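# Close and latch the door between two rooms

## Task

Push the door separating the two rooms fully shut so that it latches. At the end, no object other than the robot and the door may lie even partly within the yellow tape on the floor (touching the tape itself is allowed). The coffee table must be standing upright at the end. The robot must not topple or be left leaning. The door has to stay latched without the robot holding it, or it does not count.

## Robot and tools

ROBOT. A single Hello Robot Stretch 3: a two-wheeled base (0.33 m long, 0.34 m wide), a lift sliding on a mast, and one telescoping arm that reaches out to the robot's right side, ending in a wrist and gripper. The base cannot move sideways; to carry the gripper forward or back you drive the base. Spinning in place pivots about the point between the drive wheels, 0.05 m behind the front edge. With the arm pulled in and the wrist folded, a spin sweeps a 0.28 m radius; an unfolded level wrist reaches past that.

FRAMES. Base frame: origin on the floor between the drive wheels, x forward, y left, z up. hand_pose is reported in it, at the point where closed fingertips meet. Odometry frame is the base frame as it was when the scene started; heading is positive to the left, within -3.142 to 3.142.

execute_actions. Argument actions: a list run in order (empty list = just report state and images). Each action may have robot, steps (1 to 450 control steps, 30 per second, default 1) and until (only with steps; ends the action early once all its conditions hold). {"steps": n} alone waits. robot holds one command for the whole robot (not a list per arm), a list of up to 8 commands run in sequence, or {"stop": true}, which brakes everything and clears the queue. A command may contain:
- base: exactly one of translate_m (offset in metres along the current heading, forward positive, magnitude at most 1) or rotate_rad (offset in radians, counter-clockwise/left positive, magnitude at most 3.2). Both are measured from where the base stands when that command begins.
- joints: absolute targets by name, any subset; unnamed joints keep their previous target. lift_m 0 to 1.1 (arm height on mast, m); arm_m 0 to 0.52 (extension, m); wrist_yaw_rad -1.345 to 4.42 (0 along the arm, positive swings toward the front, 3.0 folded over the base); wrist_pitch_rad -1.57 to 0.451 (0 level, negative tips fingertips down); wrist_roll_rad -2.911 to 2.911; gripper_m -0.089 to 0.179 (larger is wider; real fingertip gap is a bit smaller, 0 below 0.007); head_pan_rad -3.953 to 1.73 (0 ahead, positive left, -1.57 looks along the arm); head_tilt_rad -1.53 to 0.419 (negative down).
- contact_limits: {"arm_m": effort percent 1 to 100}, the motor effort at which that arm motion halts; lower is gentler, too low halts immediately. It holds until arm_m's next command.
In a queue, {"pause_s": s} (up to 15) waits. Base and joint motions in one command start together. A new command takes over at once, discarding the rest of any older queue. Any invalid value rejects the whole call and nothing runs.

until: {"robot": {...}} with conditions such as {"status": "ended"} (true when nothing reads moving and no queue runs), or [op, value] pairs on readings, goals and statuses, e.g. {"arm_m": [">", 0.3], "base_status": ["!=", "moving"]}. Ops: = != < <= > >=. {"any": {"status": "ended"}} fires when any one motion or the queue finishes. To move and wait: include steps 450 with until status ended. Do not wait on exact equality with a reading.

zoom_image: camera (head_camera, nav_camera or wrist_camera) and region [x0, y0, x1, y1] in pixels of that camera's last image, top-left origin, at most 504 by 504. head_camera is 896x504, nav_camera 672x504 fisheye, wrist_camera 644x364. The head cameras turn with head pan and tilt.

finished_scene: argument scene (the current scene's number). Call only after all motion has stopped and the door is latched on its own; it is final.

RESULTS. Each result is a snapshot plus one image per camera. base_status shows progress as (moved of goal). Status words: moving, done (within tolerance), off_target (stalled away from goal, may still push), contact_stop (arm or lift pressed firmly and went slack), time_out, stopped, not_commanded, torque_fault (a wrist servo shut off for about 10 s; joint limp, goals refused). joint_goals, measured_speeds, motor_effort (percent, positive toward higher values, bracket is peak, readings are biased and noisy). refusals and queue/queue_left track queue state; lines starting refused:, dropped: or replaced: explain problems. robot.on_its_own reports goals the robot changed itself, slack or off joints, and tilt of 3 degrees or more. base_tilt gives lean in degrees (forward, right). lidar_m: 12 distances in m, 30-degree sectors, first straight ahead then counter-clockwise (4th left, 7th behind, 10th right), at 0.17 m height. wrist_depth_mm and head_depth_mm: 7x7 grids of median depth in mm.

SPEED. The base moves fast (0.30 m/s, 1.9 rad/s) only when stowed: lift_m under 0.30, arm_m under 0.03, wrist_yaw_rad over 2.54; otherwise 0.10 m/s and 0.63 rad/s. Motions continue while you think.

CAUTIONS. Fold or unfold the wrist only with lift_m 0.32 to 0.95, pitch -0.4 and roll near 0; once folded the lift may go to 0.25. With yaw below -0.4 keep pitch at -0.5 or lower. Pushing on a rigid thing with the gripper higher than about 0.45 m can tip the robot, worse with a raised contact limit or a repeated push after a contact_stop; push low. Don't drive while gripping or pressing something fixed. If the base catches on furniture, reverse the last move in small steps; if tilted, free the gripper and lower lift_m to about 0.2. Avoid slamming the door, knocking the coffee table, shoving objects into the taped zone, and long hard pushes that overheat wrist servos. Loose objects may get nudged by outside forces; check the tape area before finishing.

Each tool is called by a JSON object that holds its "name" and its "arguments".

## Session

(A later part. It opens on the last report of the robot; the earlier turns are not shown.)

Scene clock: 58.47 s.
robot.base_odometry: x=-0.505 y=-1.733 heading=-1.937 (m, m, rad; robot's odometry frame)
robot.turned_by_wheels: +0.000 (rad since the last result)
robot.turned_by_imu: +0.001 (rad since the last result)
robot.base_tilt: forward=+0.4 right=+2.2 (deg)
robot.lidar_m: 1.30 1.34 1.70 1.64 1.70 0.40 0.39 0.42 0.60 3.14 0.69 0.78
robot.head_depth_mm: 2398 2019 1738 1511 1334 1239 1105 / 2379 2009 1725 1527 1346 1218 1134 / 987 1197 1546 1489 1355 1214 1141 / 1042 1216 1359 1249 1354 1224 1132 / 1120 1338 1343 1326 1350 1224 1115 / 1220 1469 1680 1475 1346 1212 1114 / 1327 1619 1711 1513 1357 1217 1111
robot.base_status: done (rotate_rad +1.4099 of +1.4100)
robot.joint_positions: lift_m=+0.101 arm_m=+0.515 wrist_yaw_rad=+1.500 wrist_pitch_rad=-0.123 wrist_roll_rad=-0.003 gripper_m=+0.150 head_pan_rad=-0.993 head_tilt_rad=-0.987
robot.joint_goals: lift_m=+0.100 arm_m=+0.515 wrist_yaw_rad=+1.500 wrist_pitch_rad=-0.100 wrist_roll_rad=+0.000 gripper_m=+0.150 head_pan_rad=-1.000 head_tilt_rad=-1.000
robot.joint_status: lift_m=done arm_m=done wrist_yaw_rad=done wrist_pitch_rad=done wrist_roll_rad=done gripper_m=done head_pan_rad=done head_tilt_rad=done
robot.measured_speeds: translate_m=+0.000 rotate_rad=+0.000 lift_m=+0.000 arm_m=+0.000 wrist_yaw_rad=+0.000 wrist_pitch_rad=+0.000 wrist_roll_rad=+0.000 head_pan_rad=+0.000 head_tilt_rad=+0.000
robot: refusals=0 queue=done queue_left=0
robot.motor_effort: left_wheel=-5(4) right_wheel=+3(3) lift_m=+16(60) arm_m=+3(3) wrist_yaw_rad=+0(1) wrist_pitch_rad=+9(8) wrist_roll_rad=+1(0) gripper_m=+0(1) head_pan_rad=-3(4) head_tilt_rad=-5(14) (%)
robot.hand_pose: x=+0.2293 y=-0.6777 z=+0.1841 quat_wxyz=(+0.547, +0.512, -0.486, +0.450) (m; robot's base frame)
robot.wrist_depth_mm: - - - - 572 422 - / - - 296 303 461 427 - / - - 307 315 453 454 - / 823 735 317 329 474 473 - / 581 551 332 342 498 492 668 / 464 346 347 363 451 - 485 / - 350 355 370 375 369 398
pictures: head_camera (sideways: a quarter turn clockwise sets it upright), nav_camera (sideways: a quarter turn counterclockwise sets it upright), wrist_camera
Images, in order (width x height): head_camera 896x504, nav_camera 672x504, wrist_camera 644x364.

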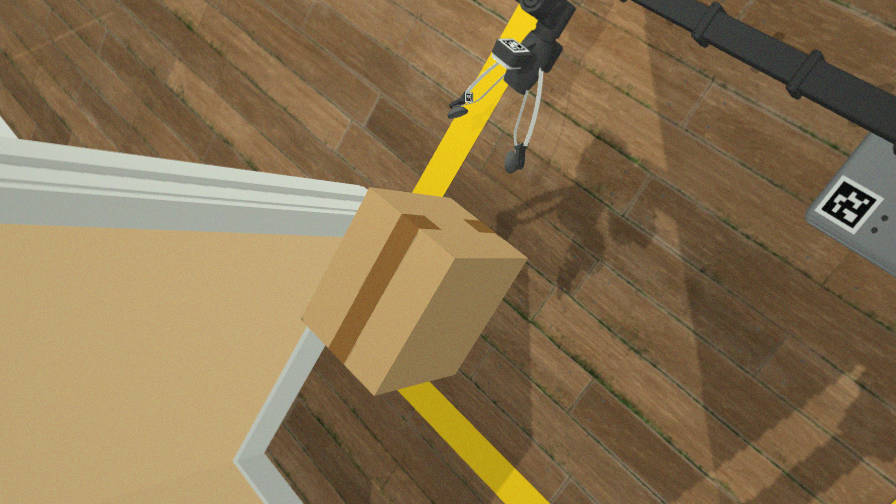

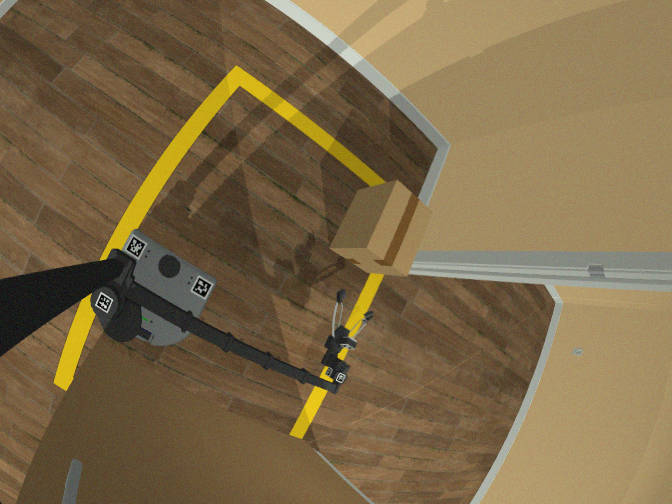

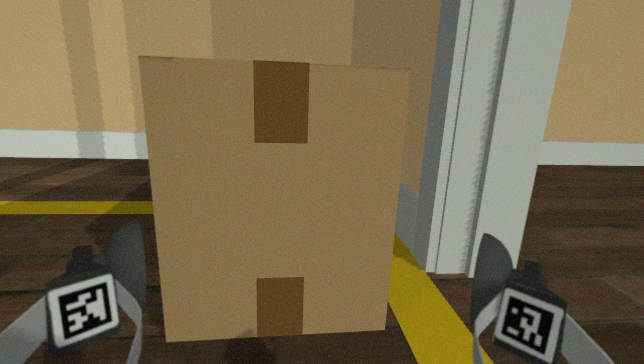

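{"name": "execute_actions", "arguments": {"actions": [{"robot":{"base":{"translate_m":0.3},"joints":{"head_pan_rad":-0.8,"head_tilt_rad":-1.0}},"steps":450,"until":{"robot":{"status":"ended"}}}]}}

Scene clock: 63.50 s.
robot.base_odometry: x=-0.613 y=-2.013 heading=-1.939 (m, m, rad; robot's odometry frame)
robot.turned_by_wheels: -0.002 (rad since the last result)
robot.turned_by_imu: -0.169 (rad since the last result)
robot.base_tilt: forward=+0.4 right=+2.2 (deg)
robot.lidar_m: 1.02 1.03 1.25 1.65 1.66 1.77 0.67 0.68 0.86 3.14 0.56 0.66
robot.head_depth_mm: 842 963 1637 1518 1346 1228 1116 / 902 1034 1205 1189 1293 1217 1129 / 965 1119 1339 1186 1296 1215 1146 / 1040 1220 1484 1236 1330 1220 1130 / 1113 1337 1621 1499 1344 1220 1113 / 1222 1423 1603 1514 1353 1221 1112 / 1161 1306 1477 1505 1361 1223 1112
robot.base_status: done (translate_m +0.2999 of +0.3000)
robot.joint_positions: lift_m=+0.101 arm_m=+0.515 wrist_yaw_rad=+1.616 wrist_pitch_rad=-0.132 wrist_roll_rad=-0.001 gripper_m=+0.150 head_pan_rad=-0.807 head_tilt_rad=-0.988
robot.joint_goals: lift_m=+0.100 arm_m=+0.515 wrist_yaw_rad=+1.583 wrist_pitch_rad=-0.100 wrist_roll_rad=+0.000 gripper_m=+0.150 head_pan_rad=-0.800 head_tilt_rad=-1.000
robot.joint_status: lift_m=done arm_m=done wrist_yaw_rad=done wrist_pitch_rad=done wrist_roll_rad=done gripper_m=done head_pan_rad=done head_tilt_rad=done
robot.measured_speeds: translate_m=+0.000 rotate_rad=+0.000 lift_m=+0.000 arm_m=+0.000 wrist_yaw_rad=+0.000 wrist_pitch_rad=+0.000 wrist_roll_rad=+0.000 head_pan_rad=+0.000 head_tilt_rad=+0.000
robot: refusals=0 queue=done queue_left=0
robot.on_its_own: wrist_yaw_rad is held at +1.583, not at your +1.500, by its stall guard, which is still easing; left_wheel is at rest, and its effort (-48) is outside its rest range (-18 to +18); right_wheel is at rest, and its effort (+40) is outside its rest range (-18 to +18)
robot.motor_effort: left_wheel=-48(53) right_wheel=+40(40) lift_m=+16(16) arm_m=-1(3) wrist_yaw_rad=-21(43) wrist_pitch_rad=+13(12) wrist_roll_rad=+0(1) gripper_m=-8(11) head_pan_rad=+4(24) head_tilt_rad=-4(5) (%)
robot.hand_pose: x=+0.2292 y=-0.6489 z=+0.1818 quat_wxyz=(+0.522, +0.542, -0.453, +0.478) (m; robot's base frame)
robot.wrist_depth_mm: 820 138 903 885 472 290 279 / 135 139 144 151 158 288 293 / 139 145 152 158 166 304 306 / 145 150 157 166 175 315 317 / 150 156 164 172 183 329 350 / - 162 172 181 191 - 439 / 166 171 180 190 202 358 387
pictures: head_camera (sideways: a quarter turn clockwise sets it upright), nav_camera (sideways: a quarter turn counterclockwise sets it upright), wrist_camera
Images, in order (width x height): head_camera 896x504, nav_camera 672x504, wrist_camera 644x364.

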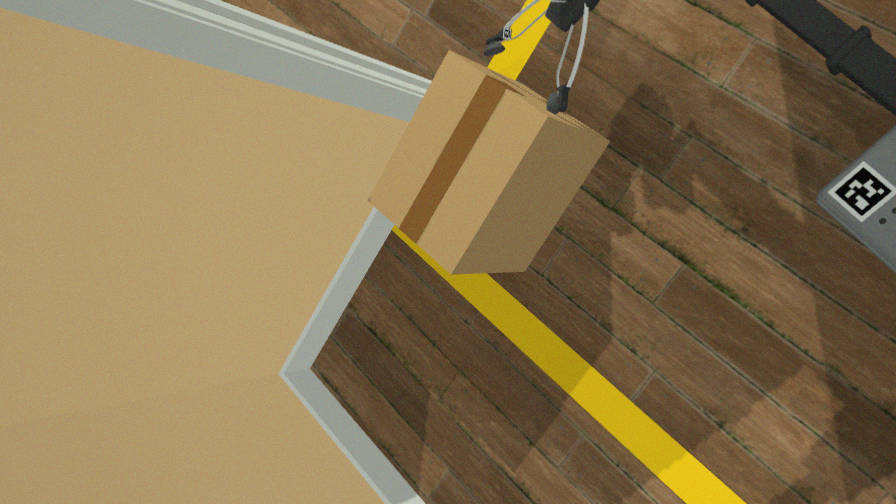

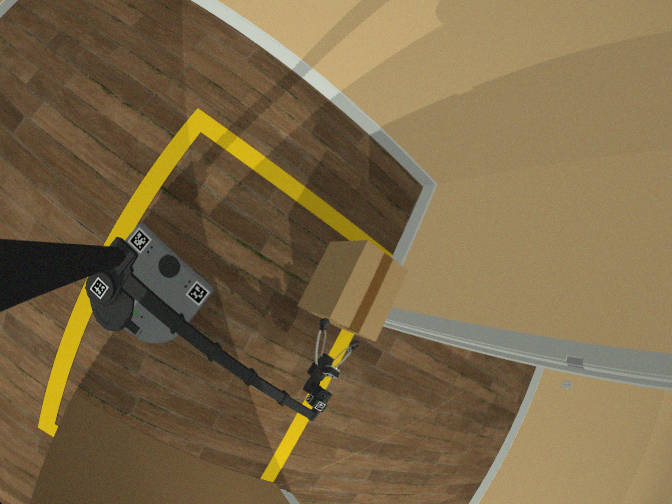

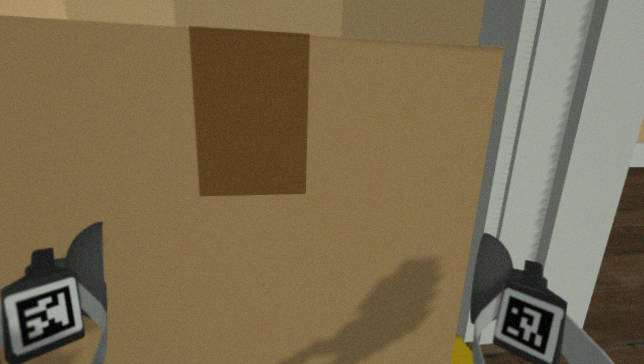

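{"name": "execute_actions", "arguments": {"actions": [{"robot":[{"base":{"translate_m":-0.25}},{"joints":{"lift_m":0.36,"wrist_pitch_rad":-0.4,"wrist_yaw_rad":1.57}},{"joints":{"arm_m":0.0,"gripper_m":0.04}},{"joints":{"wrist_yaw_rad":3.0}},{"joints":{"lift_m":0.28,"head_pan_rad":-1.3,"head_tilt_rad":-0.9}}],"steps":450,"until":{"robot":{"status":"ended"}}},{"steps":300,"until":{"robot":{"status":"ended"}}}]}}

Scene clock: 80.53 s.
robot.base_odometry: x=-0.523 y=-1.780 heading=-1.937 (m, m, rad; robot's odometry frame)
robot.turned_by_wheels: +0.002 (rad since the last result)
robot.turned_by_imu: +0.005 (rad since the last result)
robot.base_tilt: forward=+0.2 right=+2.0 (deg)
robot.lidar_m: 1.27 1.28 1.56 1.60 1.62 1.58 0.42 0.43 0.54 3.19 0.69 0.72
robot.head_depth_mm: 2742 2282 1909 1619 1420 1262 1131 / 2774 2277 1876 1632 1411 1245 1138 / 2771 2278 1894 1621 1413 1263 1145 / 2827 2251 1889 1616 1419 1258 1147 / 2837 2255 1889 1618 1401 1252 1131 / 2799 2265 1836 1395 1344 1248 1126 / 2543 1093 1256 1268 1283 1248 1118
robot.base_status: done (translate_m -0.2500 of -0.2500)
robot.joint_positions: lift_m=+0.281 arm_m=+0.000 wrist_yaw_rad=+2.999 wrist_pitch_rad=-0.412 wrist_roll_rad=+0.001 gripper_m=+0.040 head_pan_rad=-1.293 head_tilt_rad=-0.902
robot.joint_goals: lift_m=+0.280 arm_m=+0.000 wrist_yaw_rad=+3.000 wrist_pitch_rad=-0.400 wrist_roll_rad=+0.000 gripper_m=+0.040 head_pan_rad=-1.300 head_tilt_rad=-0.900
robot.joint_status: lift_m=done arm_m=done wrist_yaw_rad=done wrist_pitch_rad=done wrist_roll_rad=done gripper_m=done head_pan_rad=done head_tilt_rad=done
robot.measured_speeds: translate_m=+0.000 rotate_rad=+0.000 lift_m=+0.000 arm_m=+0.000 wrist_yaw_rad=+0.000 wrist_pitch_rad=+0.000 wrist_roll_rad=+0.000 head_pan_rad=+0.000 head_tilt_rad=+0.000
robot: refusals=0 queue=done queue_left=0
robot.motor_effort: left_wheel=+0(49) right_wheel=+1(40) lift_m=+15(62) arm_m=-4(4) wrist_yaw_rad=+1(21) wrist_pitch_rad=+5(13) wrist_roll_rad=-1(0) gripper_m=-1(83) head_pan_rad=-4(38) head_tilt_rad=+1(6) (%)
robot.hand_pose: x=+0.0108 y=+0.0776 z=+0.2947 quat_wxyz=(+0.194, +0.701, +0.095, +0.680) (m; robot's base frame)
robot.wrist_depth_mm: - - - - - - - / - - - - - - - / 927 - 964 - - - - / 728 - 737 760 765 790 785 / 586 586 627 607 624 631 651 / 491 492 - 522 536 527 535 / 449 - - - 436 462 452
pictures: head_camera (sideways: a quarter turn clockwise sets it upright), nav_camera (sideways: a quarter turn counterclockwise sets it upright), wrist_camera
Images, in order (width x height): head_camera 896x504, nav_camera 672x504, wrist_camera 644x364.

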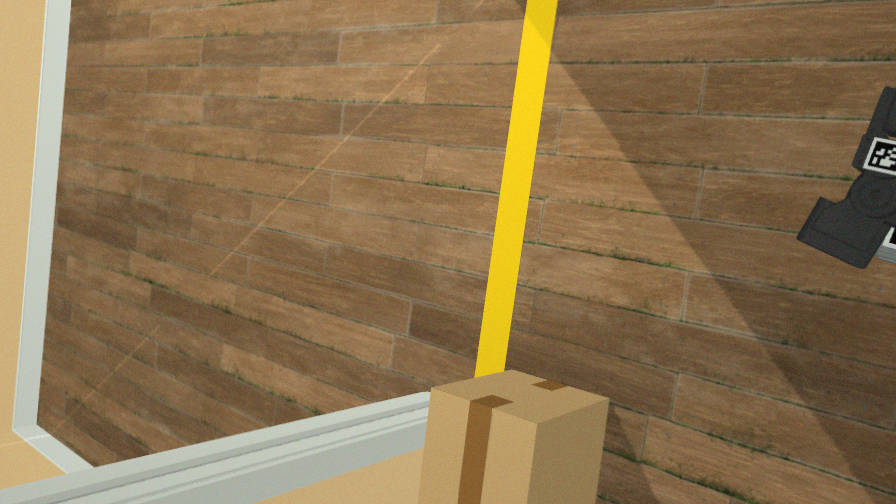

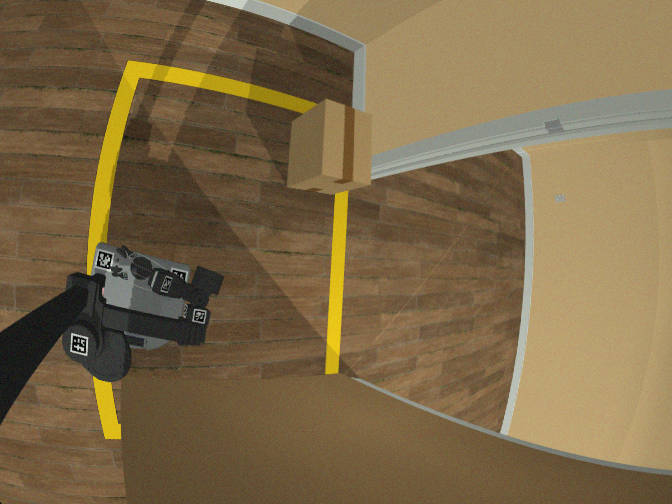

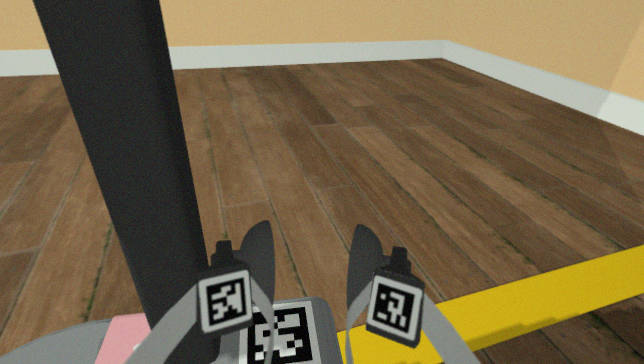

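{"name": "execute_actions", "arguments": {"actions": [{"robot":[{"base":{"rotate_rad":-1.41},"joints":{"head_pan_rad":0.6,"head_tilt_rad":-1.0}},{"base":{"translate_m":0.64}},{"base":{"rotate_rad":1.575},"joints":{"head_pan_rad":-0.2,"head_tilt_rad":-1.1}}],"steps":450,"until":{"robot":{"status":"ended"}}}]}}

Scene clock: 89.33 s.
robot.base_odometry: x=-1.150 y=-1.650 heading=-1.772 (m, m, rad; robot's odometry frame)
robot.turned_by_wheels: +0.165 (rad since the last result)
robot.turned_by_imu: +0.168 (rad since the last result)
robot.base_tilt: forward=+0.4 right=+2.2 (deg)
robot.lidar_m: 0.38 1.32 1.80 2.25 0.61 0.47 0.46 0.48 2.63 2.53 1.81 0.39
robot.head_depth_mm: 594 640 781 1385 1303 1203 1111 / 788 840 882 1073 1301 1197 - / 1115 1229 1372 1351 1269 1194 - / 1295 1564 1591 1115 1136 1192 1143 / 1275 1536 1565 1127 1249 1195 1134 / 1258 1501 1578 1422 1297 1196 1114 / 1239 1467 1580 1422 1308 1195 1107
robot.base_status: done (rotate_rad +1.5749 of +1.5750)
robot.joint_positions: lift_m=+0.281 arm_m=+0.000 wrist_yaw_rad=+2.999 wrist_pitch_rad=-0.412 wrist_roll_rad=+0.001 gripper_m=+0.040 head_pan_rad=-0.193 head_tilt_rad=-1.087
robot.joint_goals: lift_m=+0.280 arm_m=+0.000 wrist_yaw_rad=+3.000 wrist_pitch_rad=-0.400 wrist_roll_rad=+0.000 gripper_m=+0.040 head_pan_rad=-0.200 head_tilt_rad=-1.100
robot.joint_status: lift_m=done arm_m=done wrist_yaw_rad=done wrist_pitch_rad=done wrist_roll_rad=done gripper_m=done head_pan_rad=done head_tilt_rad=done
robot.measured_speeds: translate_m=+0.000 rotate_rad=+0.000 lift_m=+0.000 arm_m=+0.000 wrist_yaw_rad=+0.000 wrist_pitch_rad=+0.000 wrist_roll_rad=+0.000 head_pan_rad=+0.000 head_tilt_rad=+0.000
robot: refusals=0 queue=done queue_left=0
robot.motor_effort: left_wheel=-4(16) right_wheel=+3(9) lift_m=+16(16) arm_m=-4(4) wrist_yaw_rad=+1(1) wrist_pitch_rad=+4(5) wrist_roll_rad=-1(1) gripper_m=-1(1) head_pan_rad=-4(53) head_tilt_rad=-4(16) (%)
robot.hand_pose: x=+0.0107 y=+0.0776 z=+0.2946 quat_wxyz=(+0.194, +0.701, +0.095, +0.680) (m; robot's base frame)
robot.wrist_depth_mm: 626 - - - - - - / 620 - - - - - - / 656 - 969 - - - - / 651 - 751 742 786 766 791 / 594 589 623 600 629 630 639 / 493 504 - 527 531 523 536 / 446 - - - 441 460 459
pictures: head_camera (sideways: a quarter turn clockwise sets it upright), nav_camera (sideways: a quarter turn counterclockwise sets it upright), wrist_camera
Images, in order (width x height): head_camera 896x504, nav_camera 672x504, wrist_camera 644x364.

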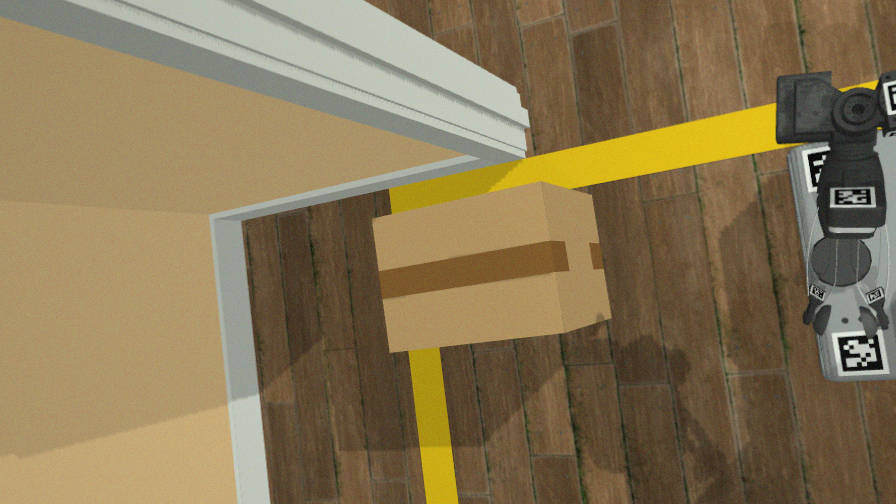

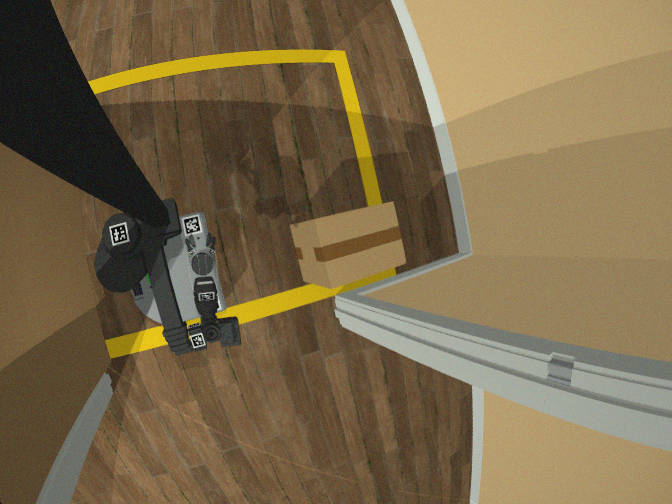

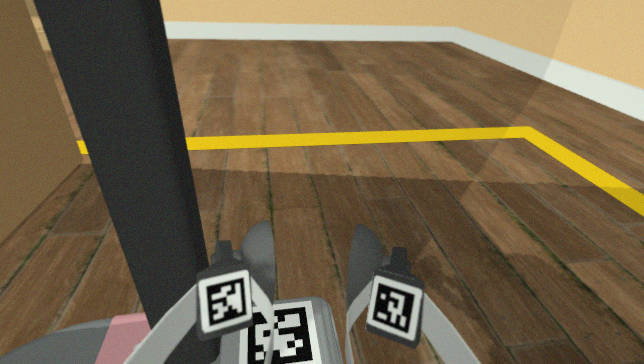

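{"name": "execute_actions", "arguments": {"actions": [{"robot":[{"base":{"translate_m":0.27},"joints":{"head_pan_rad":-0.1,"head_tilt_rad":-1.2}},{"joints":{"lift_m":0.33}},{"base":{"translate_m":0.25}}],"steps":450,"until":{"robot":{"status":"ended"}}}]}}

Scene clock: 98.10 s.
robot.base_odometry: x=-1.254 y=-2.159 heading=-1.772 (m, m, rad; robot's odometry frame)
robot.turned_by_wheels: -0.001 (rad since the last result)
robot.turned_by_imu: -0.006 (rad since the last result)
robot.base_tilt: forward=+0.2 right=+2.2 (deg)
robot.lidar_m: - - 1.24 2.25 2.33 1.00 0.98 1.04 2.64 0.27 0.15 -
robot.head_depth_mm: 742 761 786 810 838 838 1116 / 816 976 1123 1171 1186 1127 - / 813 1001 1322 1360 987 943 - / 802 995 1297 1360 990 940 - / 802 982 1286 1357 1258 1195 - / 790 976 1268 1359 1270 1193 - / 787 961 1263 1355 1268 1181 1121
robot.base_status: off_target (translate_m +0.2498 of +0.2500)
robot.joint_positions: lift_m=+0.329 arm_m=+0.000 wrist_yaw_rad=+3.000 wrist_pitch_rad=-0.413 wrist_roll_rad=+0.001 gripper_m=+0.040 head_pan_rad=-0.107 head_tilt_rad=-1.187
robot.joint_goals: lift_m=+0.330 arm_m=+0.000 wrist_yaw_rad=+3.000 wrist_pitch_rad=-0.400 wrist_roll_rad=+0.000 gripper_m=+0.040 head_pan_rad=-0.100 head_tilt_rad=-1.200
robot.joint_status: lift_m=done arm_m=done wrist_yaw_rad=done wrist_pitch_rad=done wrist_roll_rad=done gripper_m=done head_pan_rad=done head_tilt_rad=done
robot.measured_speeds: translate_m=+0.000 rotate_rad=+0.000 lift_m=+0.000 arm_m=+0.000 wrist_yaw_rad=+0.000 wrist_pitch_rad=+0.000 wrist_roll_rad=+0.000 head_pan_rad=+0.000 head_tilt_rad=+0.000
robot: refusals=0 queue=done queue_left=0
robot.on_its_own: right_wheel is at rest, and its effort (+32) is outside its rest range (-18 to +18)
robot.motor_effort: left_wheel=+15(38) right_wheel=+32(35) lift_m=+57(62) arm_m=-3(4) wrist_yaw_rad=+1(1) wrist_pitch_rad=+5(5) wrist_roll_rad=-1(1) gripper_m=+1(1) head_pan_rad=+3(16) head_tilt_rad=-4(12) (%)
robot.hand_pose: x=+0.0106 y=+0.0776 z=+0.3431 quat_wxyz=(+0.194, +0.701, +0.096, +0.680) (m; robot's base frame)
robot.wrist_depth_mm: - - - - - - 755 / - - - - - - 769 / - - - - - - 796 / 798 - 823 834 820 896 774 / 655 656 697 669 697 704 716 / 566 554 - 570 598 586 594 / 485 485 - 516 490 509 206
pictures: head_camera (sideways: a quarter turn clockwise sets it upright), nav_camera (sideways: a quarter turn counterclockwise sets it upright), wrist_camera
Images, in order (width x height): head_camera 896x504, nav_camera 672x504, wrist_camera 644x364.

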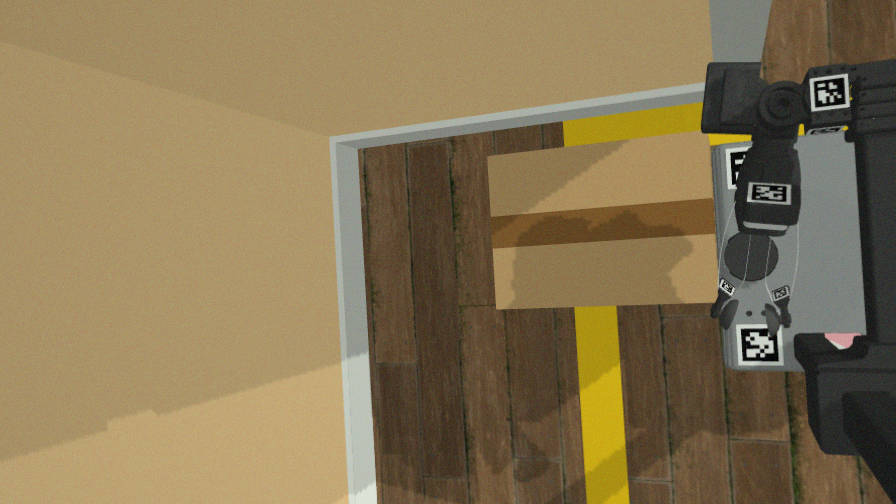

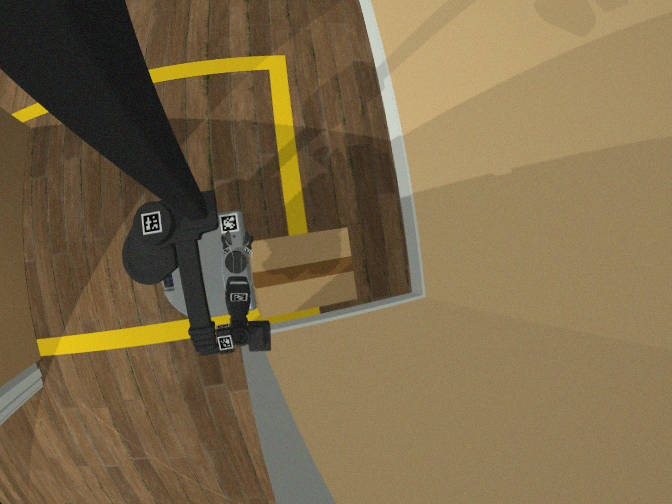

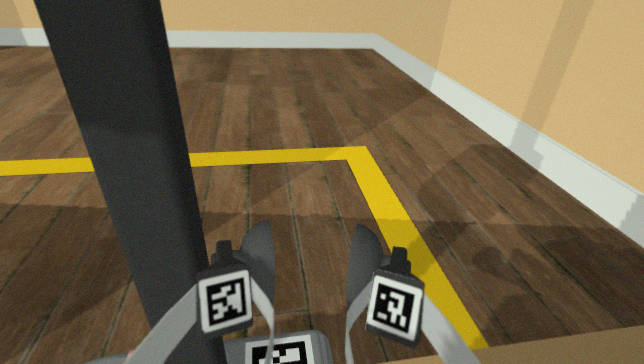

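{"name": "execute_actions", "arguments": {"actions": [{"robot":{"base":{"translate_m":0.28}},"steps":450,"until":{"robot":{"status":"ended"}}}]}}

Scene clock: 103.23 s.
robot.base_odometry: x=-1.310 y=-2.433 heading=-1.772 (m, m, rad; robot's odometry frame)
robot.turned_by_wheels: +0.000 (rad since the last result)
robot.turned_by_imu: -0.012 (rad since the last result)
robot.base_tilt: forward=+0.2 right=+2.1 (deg)
robot.lidar_m: - - 0.76 1.71 2.34 1.29 1.26 0.38 0.29 0.28 0.15 -
robot.head_depth_mm: 502 627 749 782 815 845 878 / 499 619 819 1059 1164 1111 - / 494 613 811 1113 986 937 - / 491 604 794 1080 989 939 - / 486 599 783 1132 1255 1196 - / 481 593 774 1115 1260 1186 - / 479 587 761 1089 1267 1188 1127
robot.base_status: off_target (translate_m +0.2798 of +0.2800)
robot.joint_positions: lift_m=+0.329 arm_m=+0.000 wrist_yaw_rad=+3.000 wrist_pitch_rad=-0.413 wrist_roll_rad=+0.001 gripper_m=+0.040 head_pan_rad=-0.107 head_tilt_rad=-1.187
robot.joint_goals: lift_m=+0.330 arm_m=+0.000 wrist_yaw_rad=+3.000 wrist_pitch_rad=-0.400 wrist_roll_rad=+0.000 gripper_m=+0.040 head_pan_rad=-0.100 head_tilt_rad=-1.200
robot.joint_status: lift_m=done arm_m=done wrist_yaw_rad=done wrist_pitch_rad=done wrist_roll_rad=done gripper_m=done head_pan_rad=done head_tilt_rad=done
robot.measured_speeds: translate_m=+0.000 rotate_rad=+0.000 lift_m=+0.000 arm_m=+0.000 wrist_yaw_rad=+0.000 wrist_pitch_rad=+0.000 wrist_roll_rad=+0.000 head_pan_rad=+0.000 head_tilt_rad=+0.000
robot: refusals=0 queue=done queue_left=0
robot.on_its_own: right_wheel is at rest, and its effort (+32) is outside its rest range (-18 to +18)
robot.motor_effort: left_wheel=+16(34) right_wheel=+32(35) lift_m=+57(57) arm_m=-3(3) wrist_yaw_rad=+0(0) wrist_pitch_rad=+4(5) wrist_roll_rad=-1(1) gripper_m=-1(0) head_pan_rad=+3(4) head_tilt_rad=-5(4) (%)
robot.hand_pose: x=+0.0106 y=+0.0776 z=+0.3431 quat_wxyz=(+0.194, +0.701, +0.096, +0.680) (m; robot's base frame)
robot.wrist_depth_mm: - - - - - 653 478 / - - - - - 650 483 / - - - - - 659 490 / 785 - 826 830 852 657 490 / 665 662 698 689 685 652 503 / 553 556 - 582 598 574 496 / 482 492 - 509 483 500 207
pictures: head_camera (sideways: a quarter turn clockwise sets it upright), nav_camera (sideways: a quarter turn counterclockwise sets it upright), wrist_camera
Images, in order (width x height): head_camera 896x504, nav_camera 672x504, wrist_camera 644x364.

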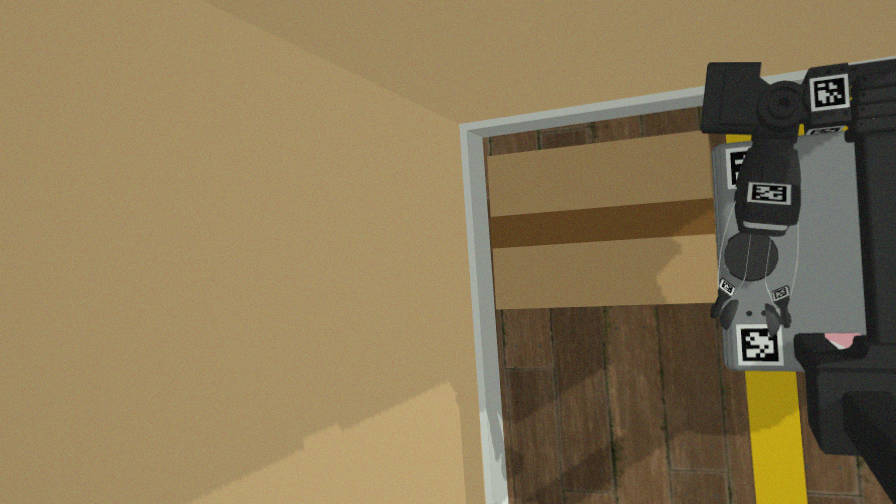

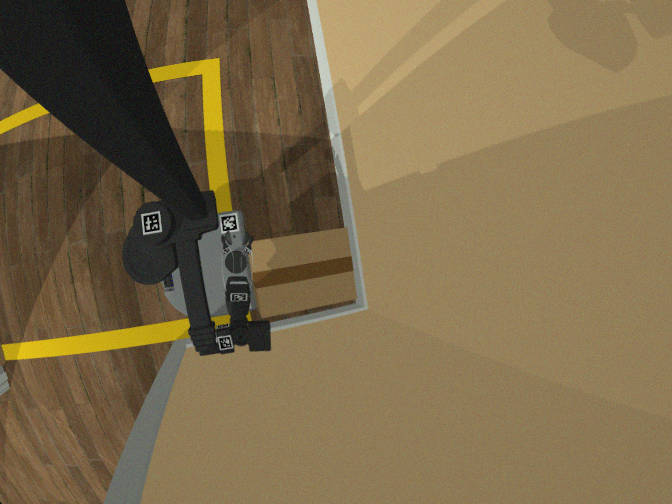

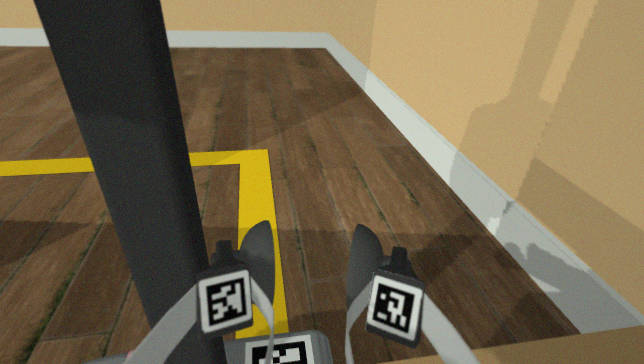

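{"name": "execute_actions", "arguments": {"actions": [{"robot":[{"base":{"translate_m":-0.08},"joints":{"lift_m":0.28}},{"base":{"translate_m":-0.57},"joints":{"head_pan_rad":-1.57,"head_tilt_rad":-0.9}},{"base":{"rotate_rad":1.77}},{"base":{"translate_m":1.0}},{"base":{"translate_m":0.08}},{"base":{"rotate_rad":-1.70}}],"steps":450,"until":{"robot":{"status":"ended"}}},{"steps":300,"until":{"robot":{"status":"ended"}}}]}}

Scene clock: 125.87 s.
robot.base_odometry: x=-0.100 y=-1.798 heading=-1.702 (m, m, rad; robot's odometry frame)
robot.turned_by_wheels: +0.071 (rad since the last result)
robot.turned_by_imu: +0.074 (rad since the last result)
robot.base_tilt: forward=+0.2 right=+2.1 (deg)
robot.lidar_m: 1.32 1.40 1.21 1.18 1.22 1.66 2.45 0.49 0.54 3.62 1.37 1.35
robot.head_depth_mm: 2829 2280 1888 1550 1362 1223 1132 / 2854 2293 1911 1616 1406 1260 1138 / 2817 2291 1897 1612 1415 1260 1161 / 2876 2257 1916 1616 1408 1252 1159 / 2830 2235 1883 1615 1399 1251 1127 / 2825 2261 1790 1616 1413 1251 1127 / 1341 1494 1748 1600 1400 1250 1123
robot.base_status: done (rotate_rad -1.6999 of -1.7000)
robot.joint_positions: lift_m=+0.281 arm_m=+0.000 wrist_yaw_rad=+3.000 wrist_pitch_rad=-0.413 wrist_roll_rad=+0.001 gripper_m=+0.040 head_pan_rad=-1.564 head_tilt_rad=-0.902
robot.joint_goals: lift_m=+0.280 arm_m=+0.000 wrist_yaw_rad=+3.000 wrist_pitch_rad=-0.400 wrist_roll_rad=+0.000 gripper_m=+0.040 head_pan_rad=-1.570 head_tilt_rad=-0.900
robot.joint_status: lift_m=done arm_m=done wrist_yaw_rad=done wrist_pitch_rad=done wrist_roll_rad=done gripper_m=done head_pan_rad=done head_tilt_rad=done
robot.measured_speeds: translate_m=+0.000 rotate_rad=+0.000 lift_m=+0.000 arm_m=+0.000 wrist_yaw_rad=+0.000 wrist_pitch_rad=+0.000 wrist_roll_rad=+0.000 head_pan_rad=+0.000 head_tilt_rad=+0.000
robot: refusals=0 queue=done queue_left=0
robot.motor_effort: left_wheel=+3(18) right_wheel=-1(33) lift_m=+16(61) arm_m=-3(4) wrist_yaw_rad=+0(0) wrist_pitch_rad=+5(5) wrist_roll_rad=-1(1) gripper_m=-1(1) head_pan_rad=-3(52) head_tilt_rad=+0(16) (%)
robot.hand_pose: x=+0.0106 y=+0.0776 z=+0.2945 quat_wxyz=(+0.194, +0.701, +0.096, +0.680) (m; robot's base frame)
robot.wrist_depth_mm: - - - - - - - / - - - - - - - / 903 - 922 - - - - / 696 - 733 743 777 795 786 / 576 589 617 611 604 616 625 / 496 492 - 522 526 526 532 / 453 - - - 439 458 463
pictures: head_camera (sideways: a quarter turn clockwise sets it upright), nav_camera (sideways: a quarter turn counterclockwise sets it upright), wrist_camera
Images, in order (width x height): head_camera 896x504, nav_camera 672x504, wrist_camera 644x364.

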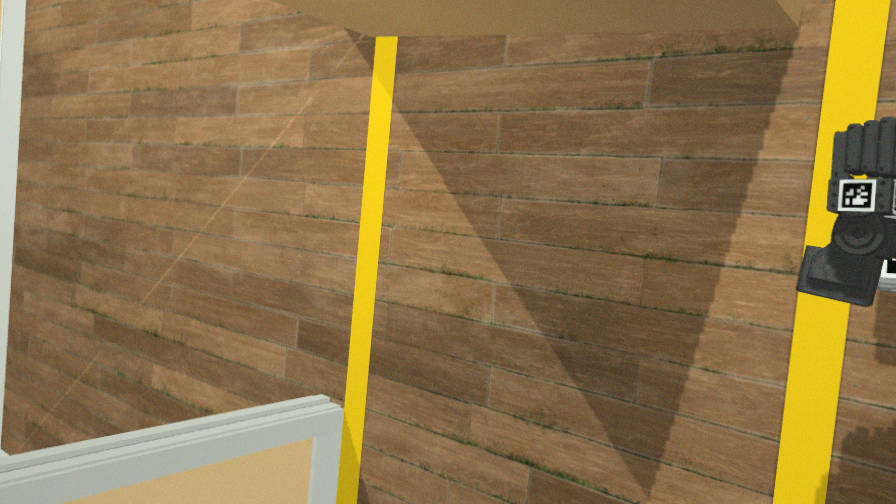

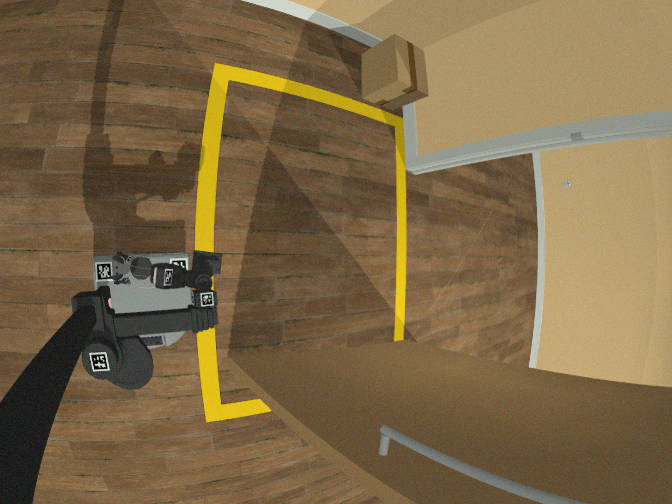

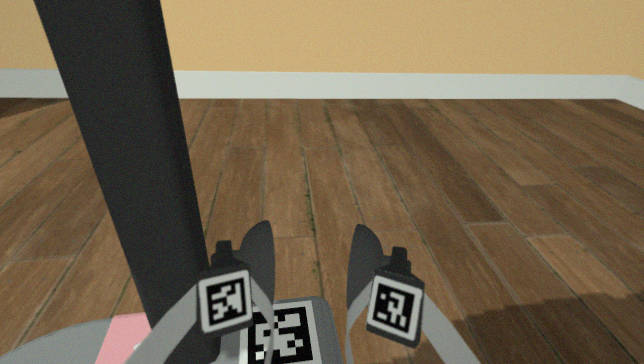

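{"name": "execute_actions", "arguments": {"actions": [{"robot":[{"base":{"translate_m":-0.95},"joints":{"head_pan_rad":-1.2,"head_tilt_rad":-0.8}},{"base":{"rotate_rad":-0.717}},{"base":{"translate_m":0.28}},{"base":{"rotate_rad":0.489}},{"joints":{"lift_m":0.36}},{"joints":{"wrist_yaw_rad":1.1,"gripper_m":0.0}},{"joints":{"arm_m":0.24,"lift_m":0.25,"wrist_pitch_rad":-0.1}}],"steps":450,"until":{"robot":{"status":"ended"}}},{"steps":300,"until":{"robot":{"status":"ended"}}}]}}

Scene clock: 145.83 s.
robot.base_odometry: x=-0.186 y=-1.041 heading=-1.930 (m, m, rad; robot's odometry frame)
robot.turned_by_wheels: -0.228 (rad since the last result)
robot.turned_by_imu: -0.229 (rad since the last result)
robot.base_tilt: forward=+0.2 right=+2.2 (deg)
robot.lidar_m: 0.35 2.06 1.55 1.40 1.07 1.43 1.73 1.74 1.26 1.13 0.54 0.36
robot.head_depth_mm: 957 1072 1222 1442 1512 1320 1159 / 979 1101 1262 1481 1496 1333 1142 / 992 1135 1308 1535 1510 1352 1151 / 973 1118 1301 1533 1493 1309 1159 / 778 866 969 1104 1282 1294 1150 / 628 682 748 827 922 1044 1113 / 529 566 608 659 720 793 882
robot.base_status: done (rotate_rad +0.4889 of +0.4890)
robot.joint_positions: lift_m=+0.251 arm_m=+0.240 wrist_yaw_rad=+1.100 wrist_pitch_rad=-0.123 wrist_roll_rad=+0.001 gripper_m=+0.000 head_pan_rad=-1.207 head_tilt_rad=-0.803
robot.joint_goals: lift_m=+0.250 arm_m=+0.240 wrist_yaw_rad=+1.100 wrist_pitch_rad=-0.100 wrist_roll_rad=+0.000 gripper_m=+0.000 head_pan_rad=-1.200 head_tilt_rad=-0.800
robot.joint_status: lift_m=done arm_m=done wrist_yaw_rad=done wrist_pitch_rad=done wrist_roll_rad=done gripper_m=done head_pan_rad=done head_tilt_rad=done
robot.measured_speeds: translate_m=+0.000 rotate_rad=+0.000 lift_m=+0.000 arm_m=+0.000 wrist_yaw_rad=+0.000 wrist_pitch_rad=+0.000 wrist_roll_rad=+0.000 head_pan_rad=+0.000 head_tilt_rad=+0.000
robot: refusals=0 queue=done queue_left=0
robot.motor_effort: left_wheel=-5(15) right_wheel=+3(5) lift_m=+16(59) arm_m=+3(2) wrist_yaw_rad=+1(2) wrist_pitch_rad=+9(9) wrist_roll_rad=-1(1) gripper_m=-3(81) head_pan_rad=+5(35) head_tilt_rad=+0(11) (%)
robot.hand_pose: x=+0.2026 y=-0.4988 z=+0.3340 quat_wxyz=(+0.625, +0.406, -0.579, +0.331) (m; robot's base frame)
robot.wrist_depth_mm: 234 259 300 344 413 516 528 / 243 269 311 363 437 551 533 / 250 277 322 378 459 596 543 / 255 287 330 396 490 606 547 / 263 295 341 415 516 631 549 / 272 308 346 - 569 662 567 / 280 315 383 456 561 591 550
pictures: head_camera (sideways: a quarter turn clockwise sets it upright), nav_camera (sideways: a quarter turn counterclockwise sets it upright), wrist_camera
Images, in order (width x height): head_camera 896x504, nav_camera 672x504, wrist_camera 644x364.

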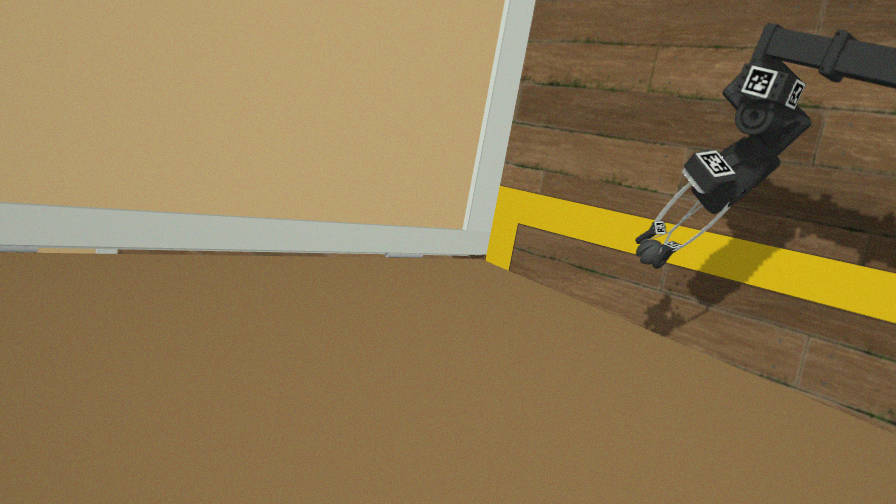

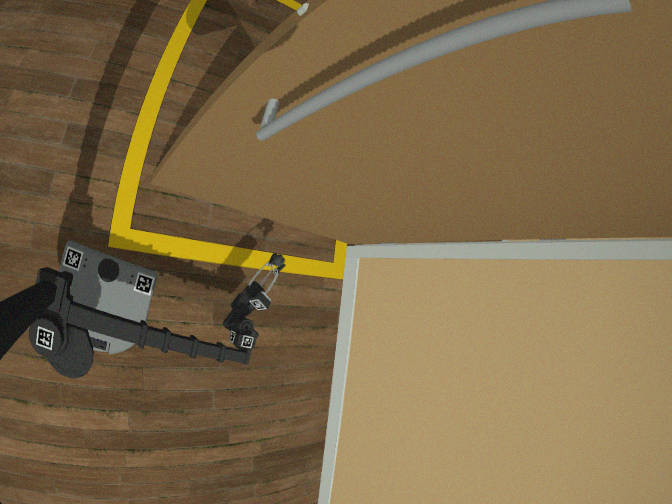

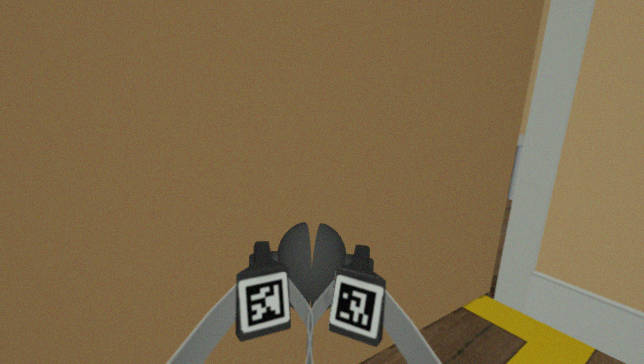

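{"name": "execute_actions", "arguments": {"actions": [{"robot":{"base":{"translate_m":0.45},"joints":{"head_pan_rad":-0.9,"head_tilt_rad":-0.9}},"steps":450,"until":{"robot":{"status":"ended"}}}]}}

Scene clock: 152.70 s.
robot.base_odometry: x=-0.344 y=-1.463 heading=-1.929 (m, m, rad; robot's odometry frame)
robot.turned_by_wheels: +0.000 (rad since the last result)
robot.turned_by_imu: -0.006 (rad since the last result)
robot.base_tilt: forward=+0.2 right=+2.2 (deg)
robot.lidar_m: 1.61 1.62 1.65 1.48 1.29 1.72 2.17 1.87 1.17 0.84 0.67 0.66
robot.head_depth_mm: 631 740 883 1108 1377 1292 1136 / 617 721 860 1082 1345 1244 1131 / 606 702 834 1037 1349 1262 1130 / 593 684 812 999 1292 1264 1128 / 581 670 798 963 1234 1263 1133 / 571 656 772 937 1186 1265 1136 / 559 642 741 903 1385 1257 1127
robot.base_status: done (translate_m +0.4500 of +0.4500)
robot.joint_positions: lift_m=+0.251 arm_m=+0.240 wrist_yaw_rad=+1.099 wrist_pitch_rad=-0.124 wrist_roll_rad=+0.001 gripper_m=+0.000 head_pan_rad=-0.907 head_tilt_rad=-0.889
robot.joint_goals: lift_m=+0.250 arm_m=+0.240 wrist_yaw_rad=+1.100 wrist_pitch_rad=-0.100 wrist_roll_rad=+0.000 gripper_m=+0.000 head_pan_rad=-0.900 head_tilt_rad=-0.900
robot.joint_status: lift_m=done arm_m=done wrist_yaw_rad=done wrist_pitch_rad=done wrist_roll_rad=done gripper_m=done head_pan_rad=done head_tilt_rad=done
robot.measured_speeds: translate_m=+0.000 rotate_rad=+0.000 lift_m=+0.000 arm_m=+0.000 wrist_yaw_rad=+0.000 wrist_pitch_rad=+0.000 wrist_roll_rad=+0.000 head_pan_rad=+0.000 head_tilt_rad=+0.000
robot: refusals=0 queue=done queue_left=0
robot.motor_effort: left_wheel=-3(31) right_wheel=+2(33) lift_m=+16(15) arm_m=+1(3) wrist_yaw_rad=+1(26) wrist_pitch_rad=+9(18) wrist_roll_rad=-1(1) gripper_m=-3(7) head_pan_rad=+4(30) head_tilt_rad=-4(13) (%)
robot.hand_pose: x=+0.2024 y=-0.4992 z=+0.3338 quat_wxyz=(+0.625, +0.406, -0.579, +0.331) (m; robot's base frame)
robot.wrist_depth_mm: 347 334 323 310 299 289 282 / 360 353 331 317 310 297 290 / 375 366 352 335 321 313 299 / 398 378 367 346 334 322 310 / 413 393 379 356 349 333 318 / 433 407 392 - 361 341 337 / 456 436 416 401 378 364 351
pictures: head_camera (sideways: a quarter turn clockwise sets it upright), nav_camera (sideways: a quarter turn counterclockwise sets it upright), wrist_camera
Images, in order (width x height): head_camera 896x504, nav_camera 672x504, wrist_camera 644x364.

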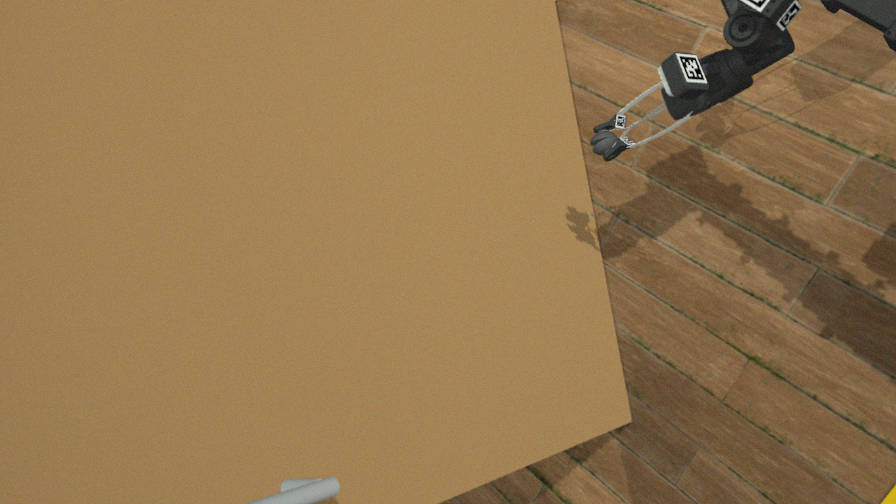

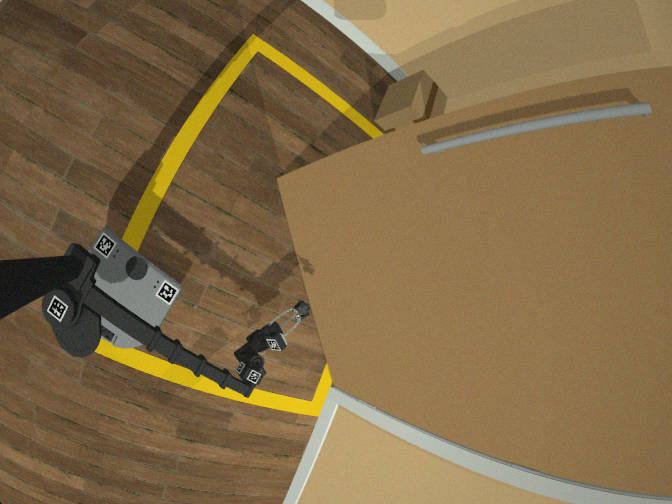

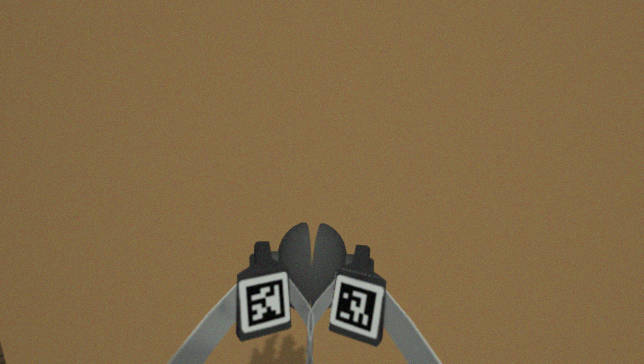

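{"name": "execute_actions", "arguments": {"actions": [{"robot":{"base":{"translate_m":0.42},"joints":{"head_pan_rad":-1.3,"head_tilt_rad":-0.9}},"steps":450,"until":{"robot":{"status":"ended"}}}]}}

Scene clock: 158.47 s.
robot.base_odometry: x=-0.492 y=-1.856 heading=-1.929 (m, m, rad; robot's odometry frame)
robot.turned_by_wheels: +0.000 (rad since the last result)
robot.turned_by_imu: +0.000 (rad since the last result)
robot.base_tilt: forward=+0.3 right=+2.0 (deg)
robot.lidar_m: 1.19 1.20 1.45 1.56 1.56 1.59 2.58 1.73 1.05 0.84 0.83 1.01
robot.head_depth_mm: 756 882 1045 1294 1429 1262 1137 / 751 873 1037 1281 1425 1235 1130 / 748 866 1025 1268 1434 1250 1130 / 742 860 1015 1242 1421 1253 1133 / 738 852 1005 1229 1429 1258 1127 / 732 843 999 1227 1404 1252 1125 / 716 840 1244 1551 1405 1262 1129
robot.base_status: done (translate_m +0.4200 of +0.4200)
robot.joint_positions: lift_m=+0.251 arm_m=+0.240 wrist_yaw_rad=+1.099 wrist_pitch_rad=-0.124 wrist_roll_rad=+0.001 gripper_m=+0.000 head_pan_rad=-1.293 head_tilt_rad=-0.889
robot.joint_goals: lift_m=+0.250 arm_m=+0.240 wrist_yaw_rad=+1.100 wrist_pitch_rad=-0.100 wrist_roll_rad=+0.000 gripper_m=+0.000 head_pan_rad=-1.300 head_tilt_rad=-0.900
robot.joint_status: lift_m=done arm_m=done wrist_yaw_rad=done wrist_pitch_rad=done wrist_roll_rad=done gripper_m=done head_pan_rad=done head_tilt_rad=done
robot.measured_speeds: translate_m=+0.000 rotate_rad=+0.000 lift_m=+0.000 arm_m=+0.000 wrist_yaw_rad=+0.000 wrist_pitch_rad=+0.000 wrist_roll_rad=+0.000 head_pan_rad=+0.000 head_tilt_rad=+0.000
robot: refusals=0 queue=done queue_left=0
robot.motor_effort: left_wheel=-2(4) right_wheel=+2(4) lift_m=+15(15) arm_m=+1(1) wrist_yaw_rad=+1(1) wrist_pitch_rad=+9(9) wrist_roll_rad=-1(1) gripper_m=-2(3) head_pan_rad=-4(36) head_tilt_rad=-4(2) (%)
robot.hand_pose: x=+0.2024 y=-0.4992 z=+0.3338 quat_wxyz=(+0.625, +0.406, -0.579, +0.331) (m; robot's base frame)
robot.wrist_depth_mm: 876 - - 468 387 339 296 / 885 - - 482 399 341 301 / 900 - - 497 413 355 310 / 916 918 821 518 417 359 315 / 895 891 839 499 437 369 321 / 679 706 704 - 447 379 330 / 566 554 555 558 446 391 335
pictures: head_camera (sideways: a quarter turn clockwise sets it upright), nav_camera (sideways: a quarter turn counterclockwise sets it upright), wrist_camera
Images, in order (width x height): head_camera 896x504, nav_camera 672x504, wrist_camera 644x364.

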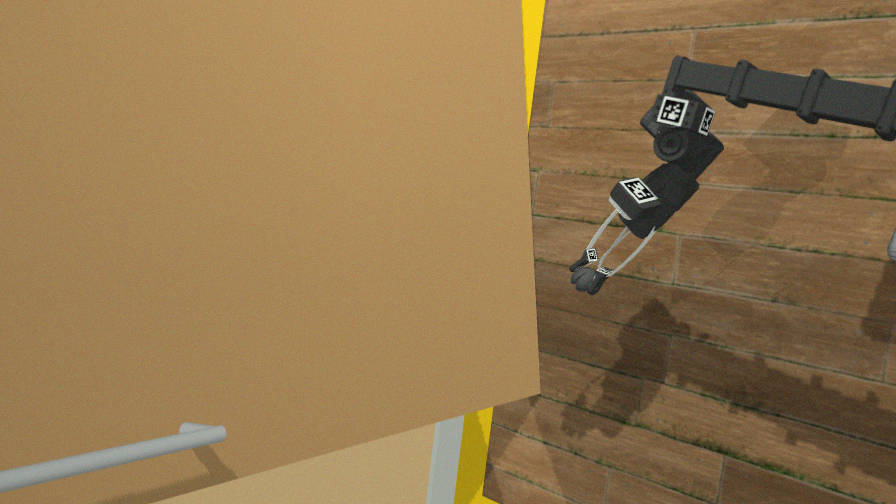

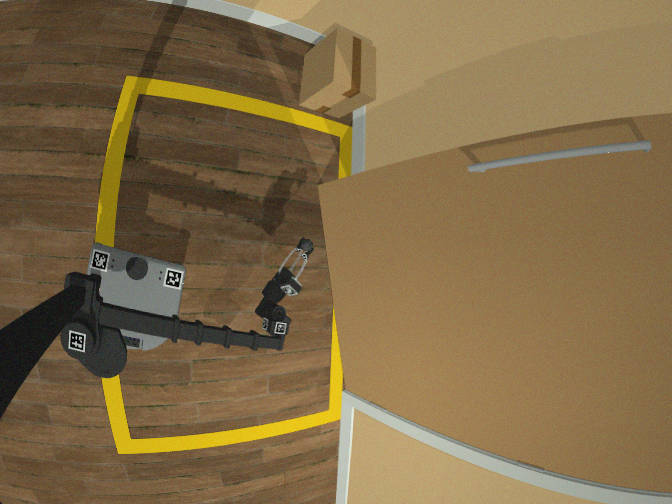

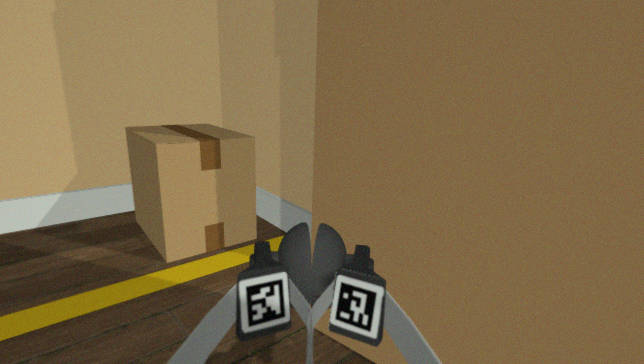

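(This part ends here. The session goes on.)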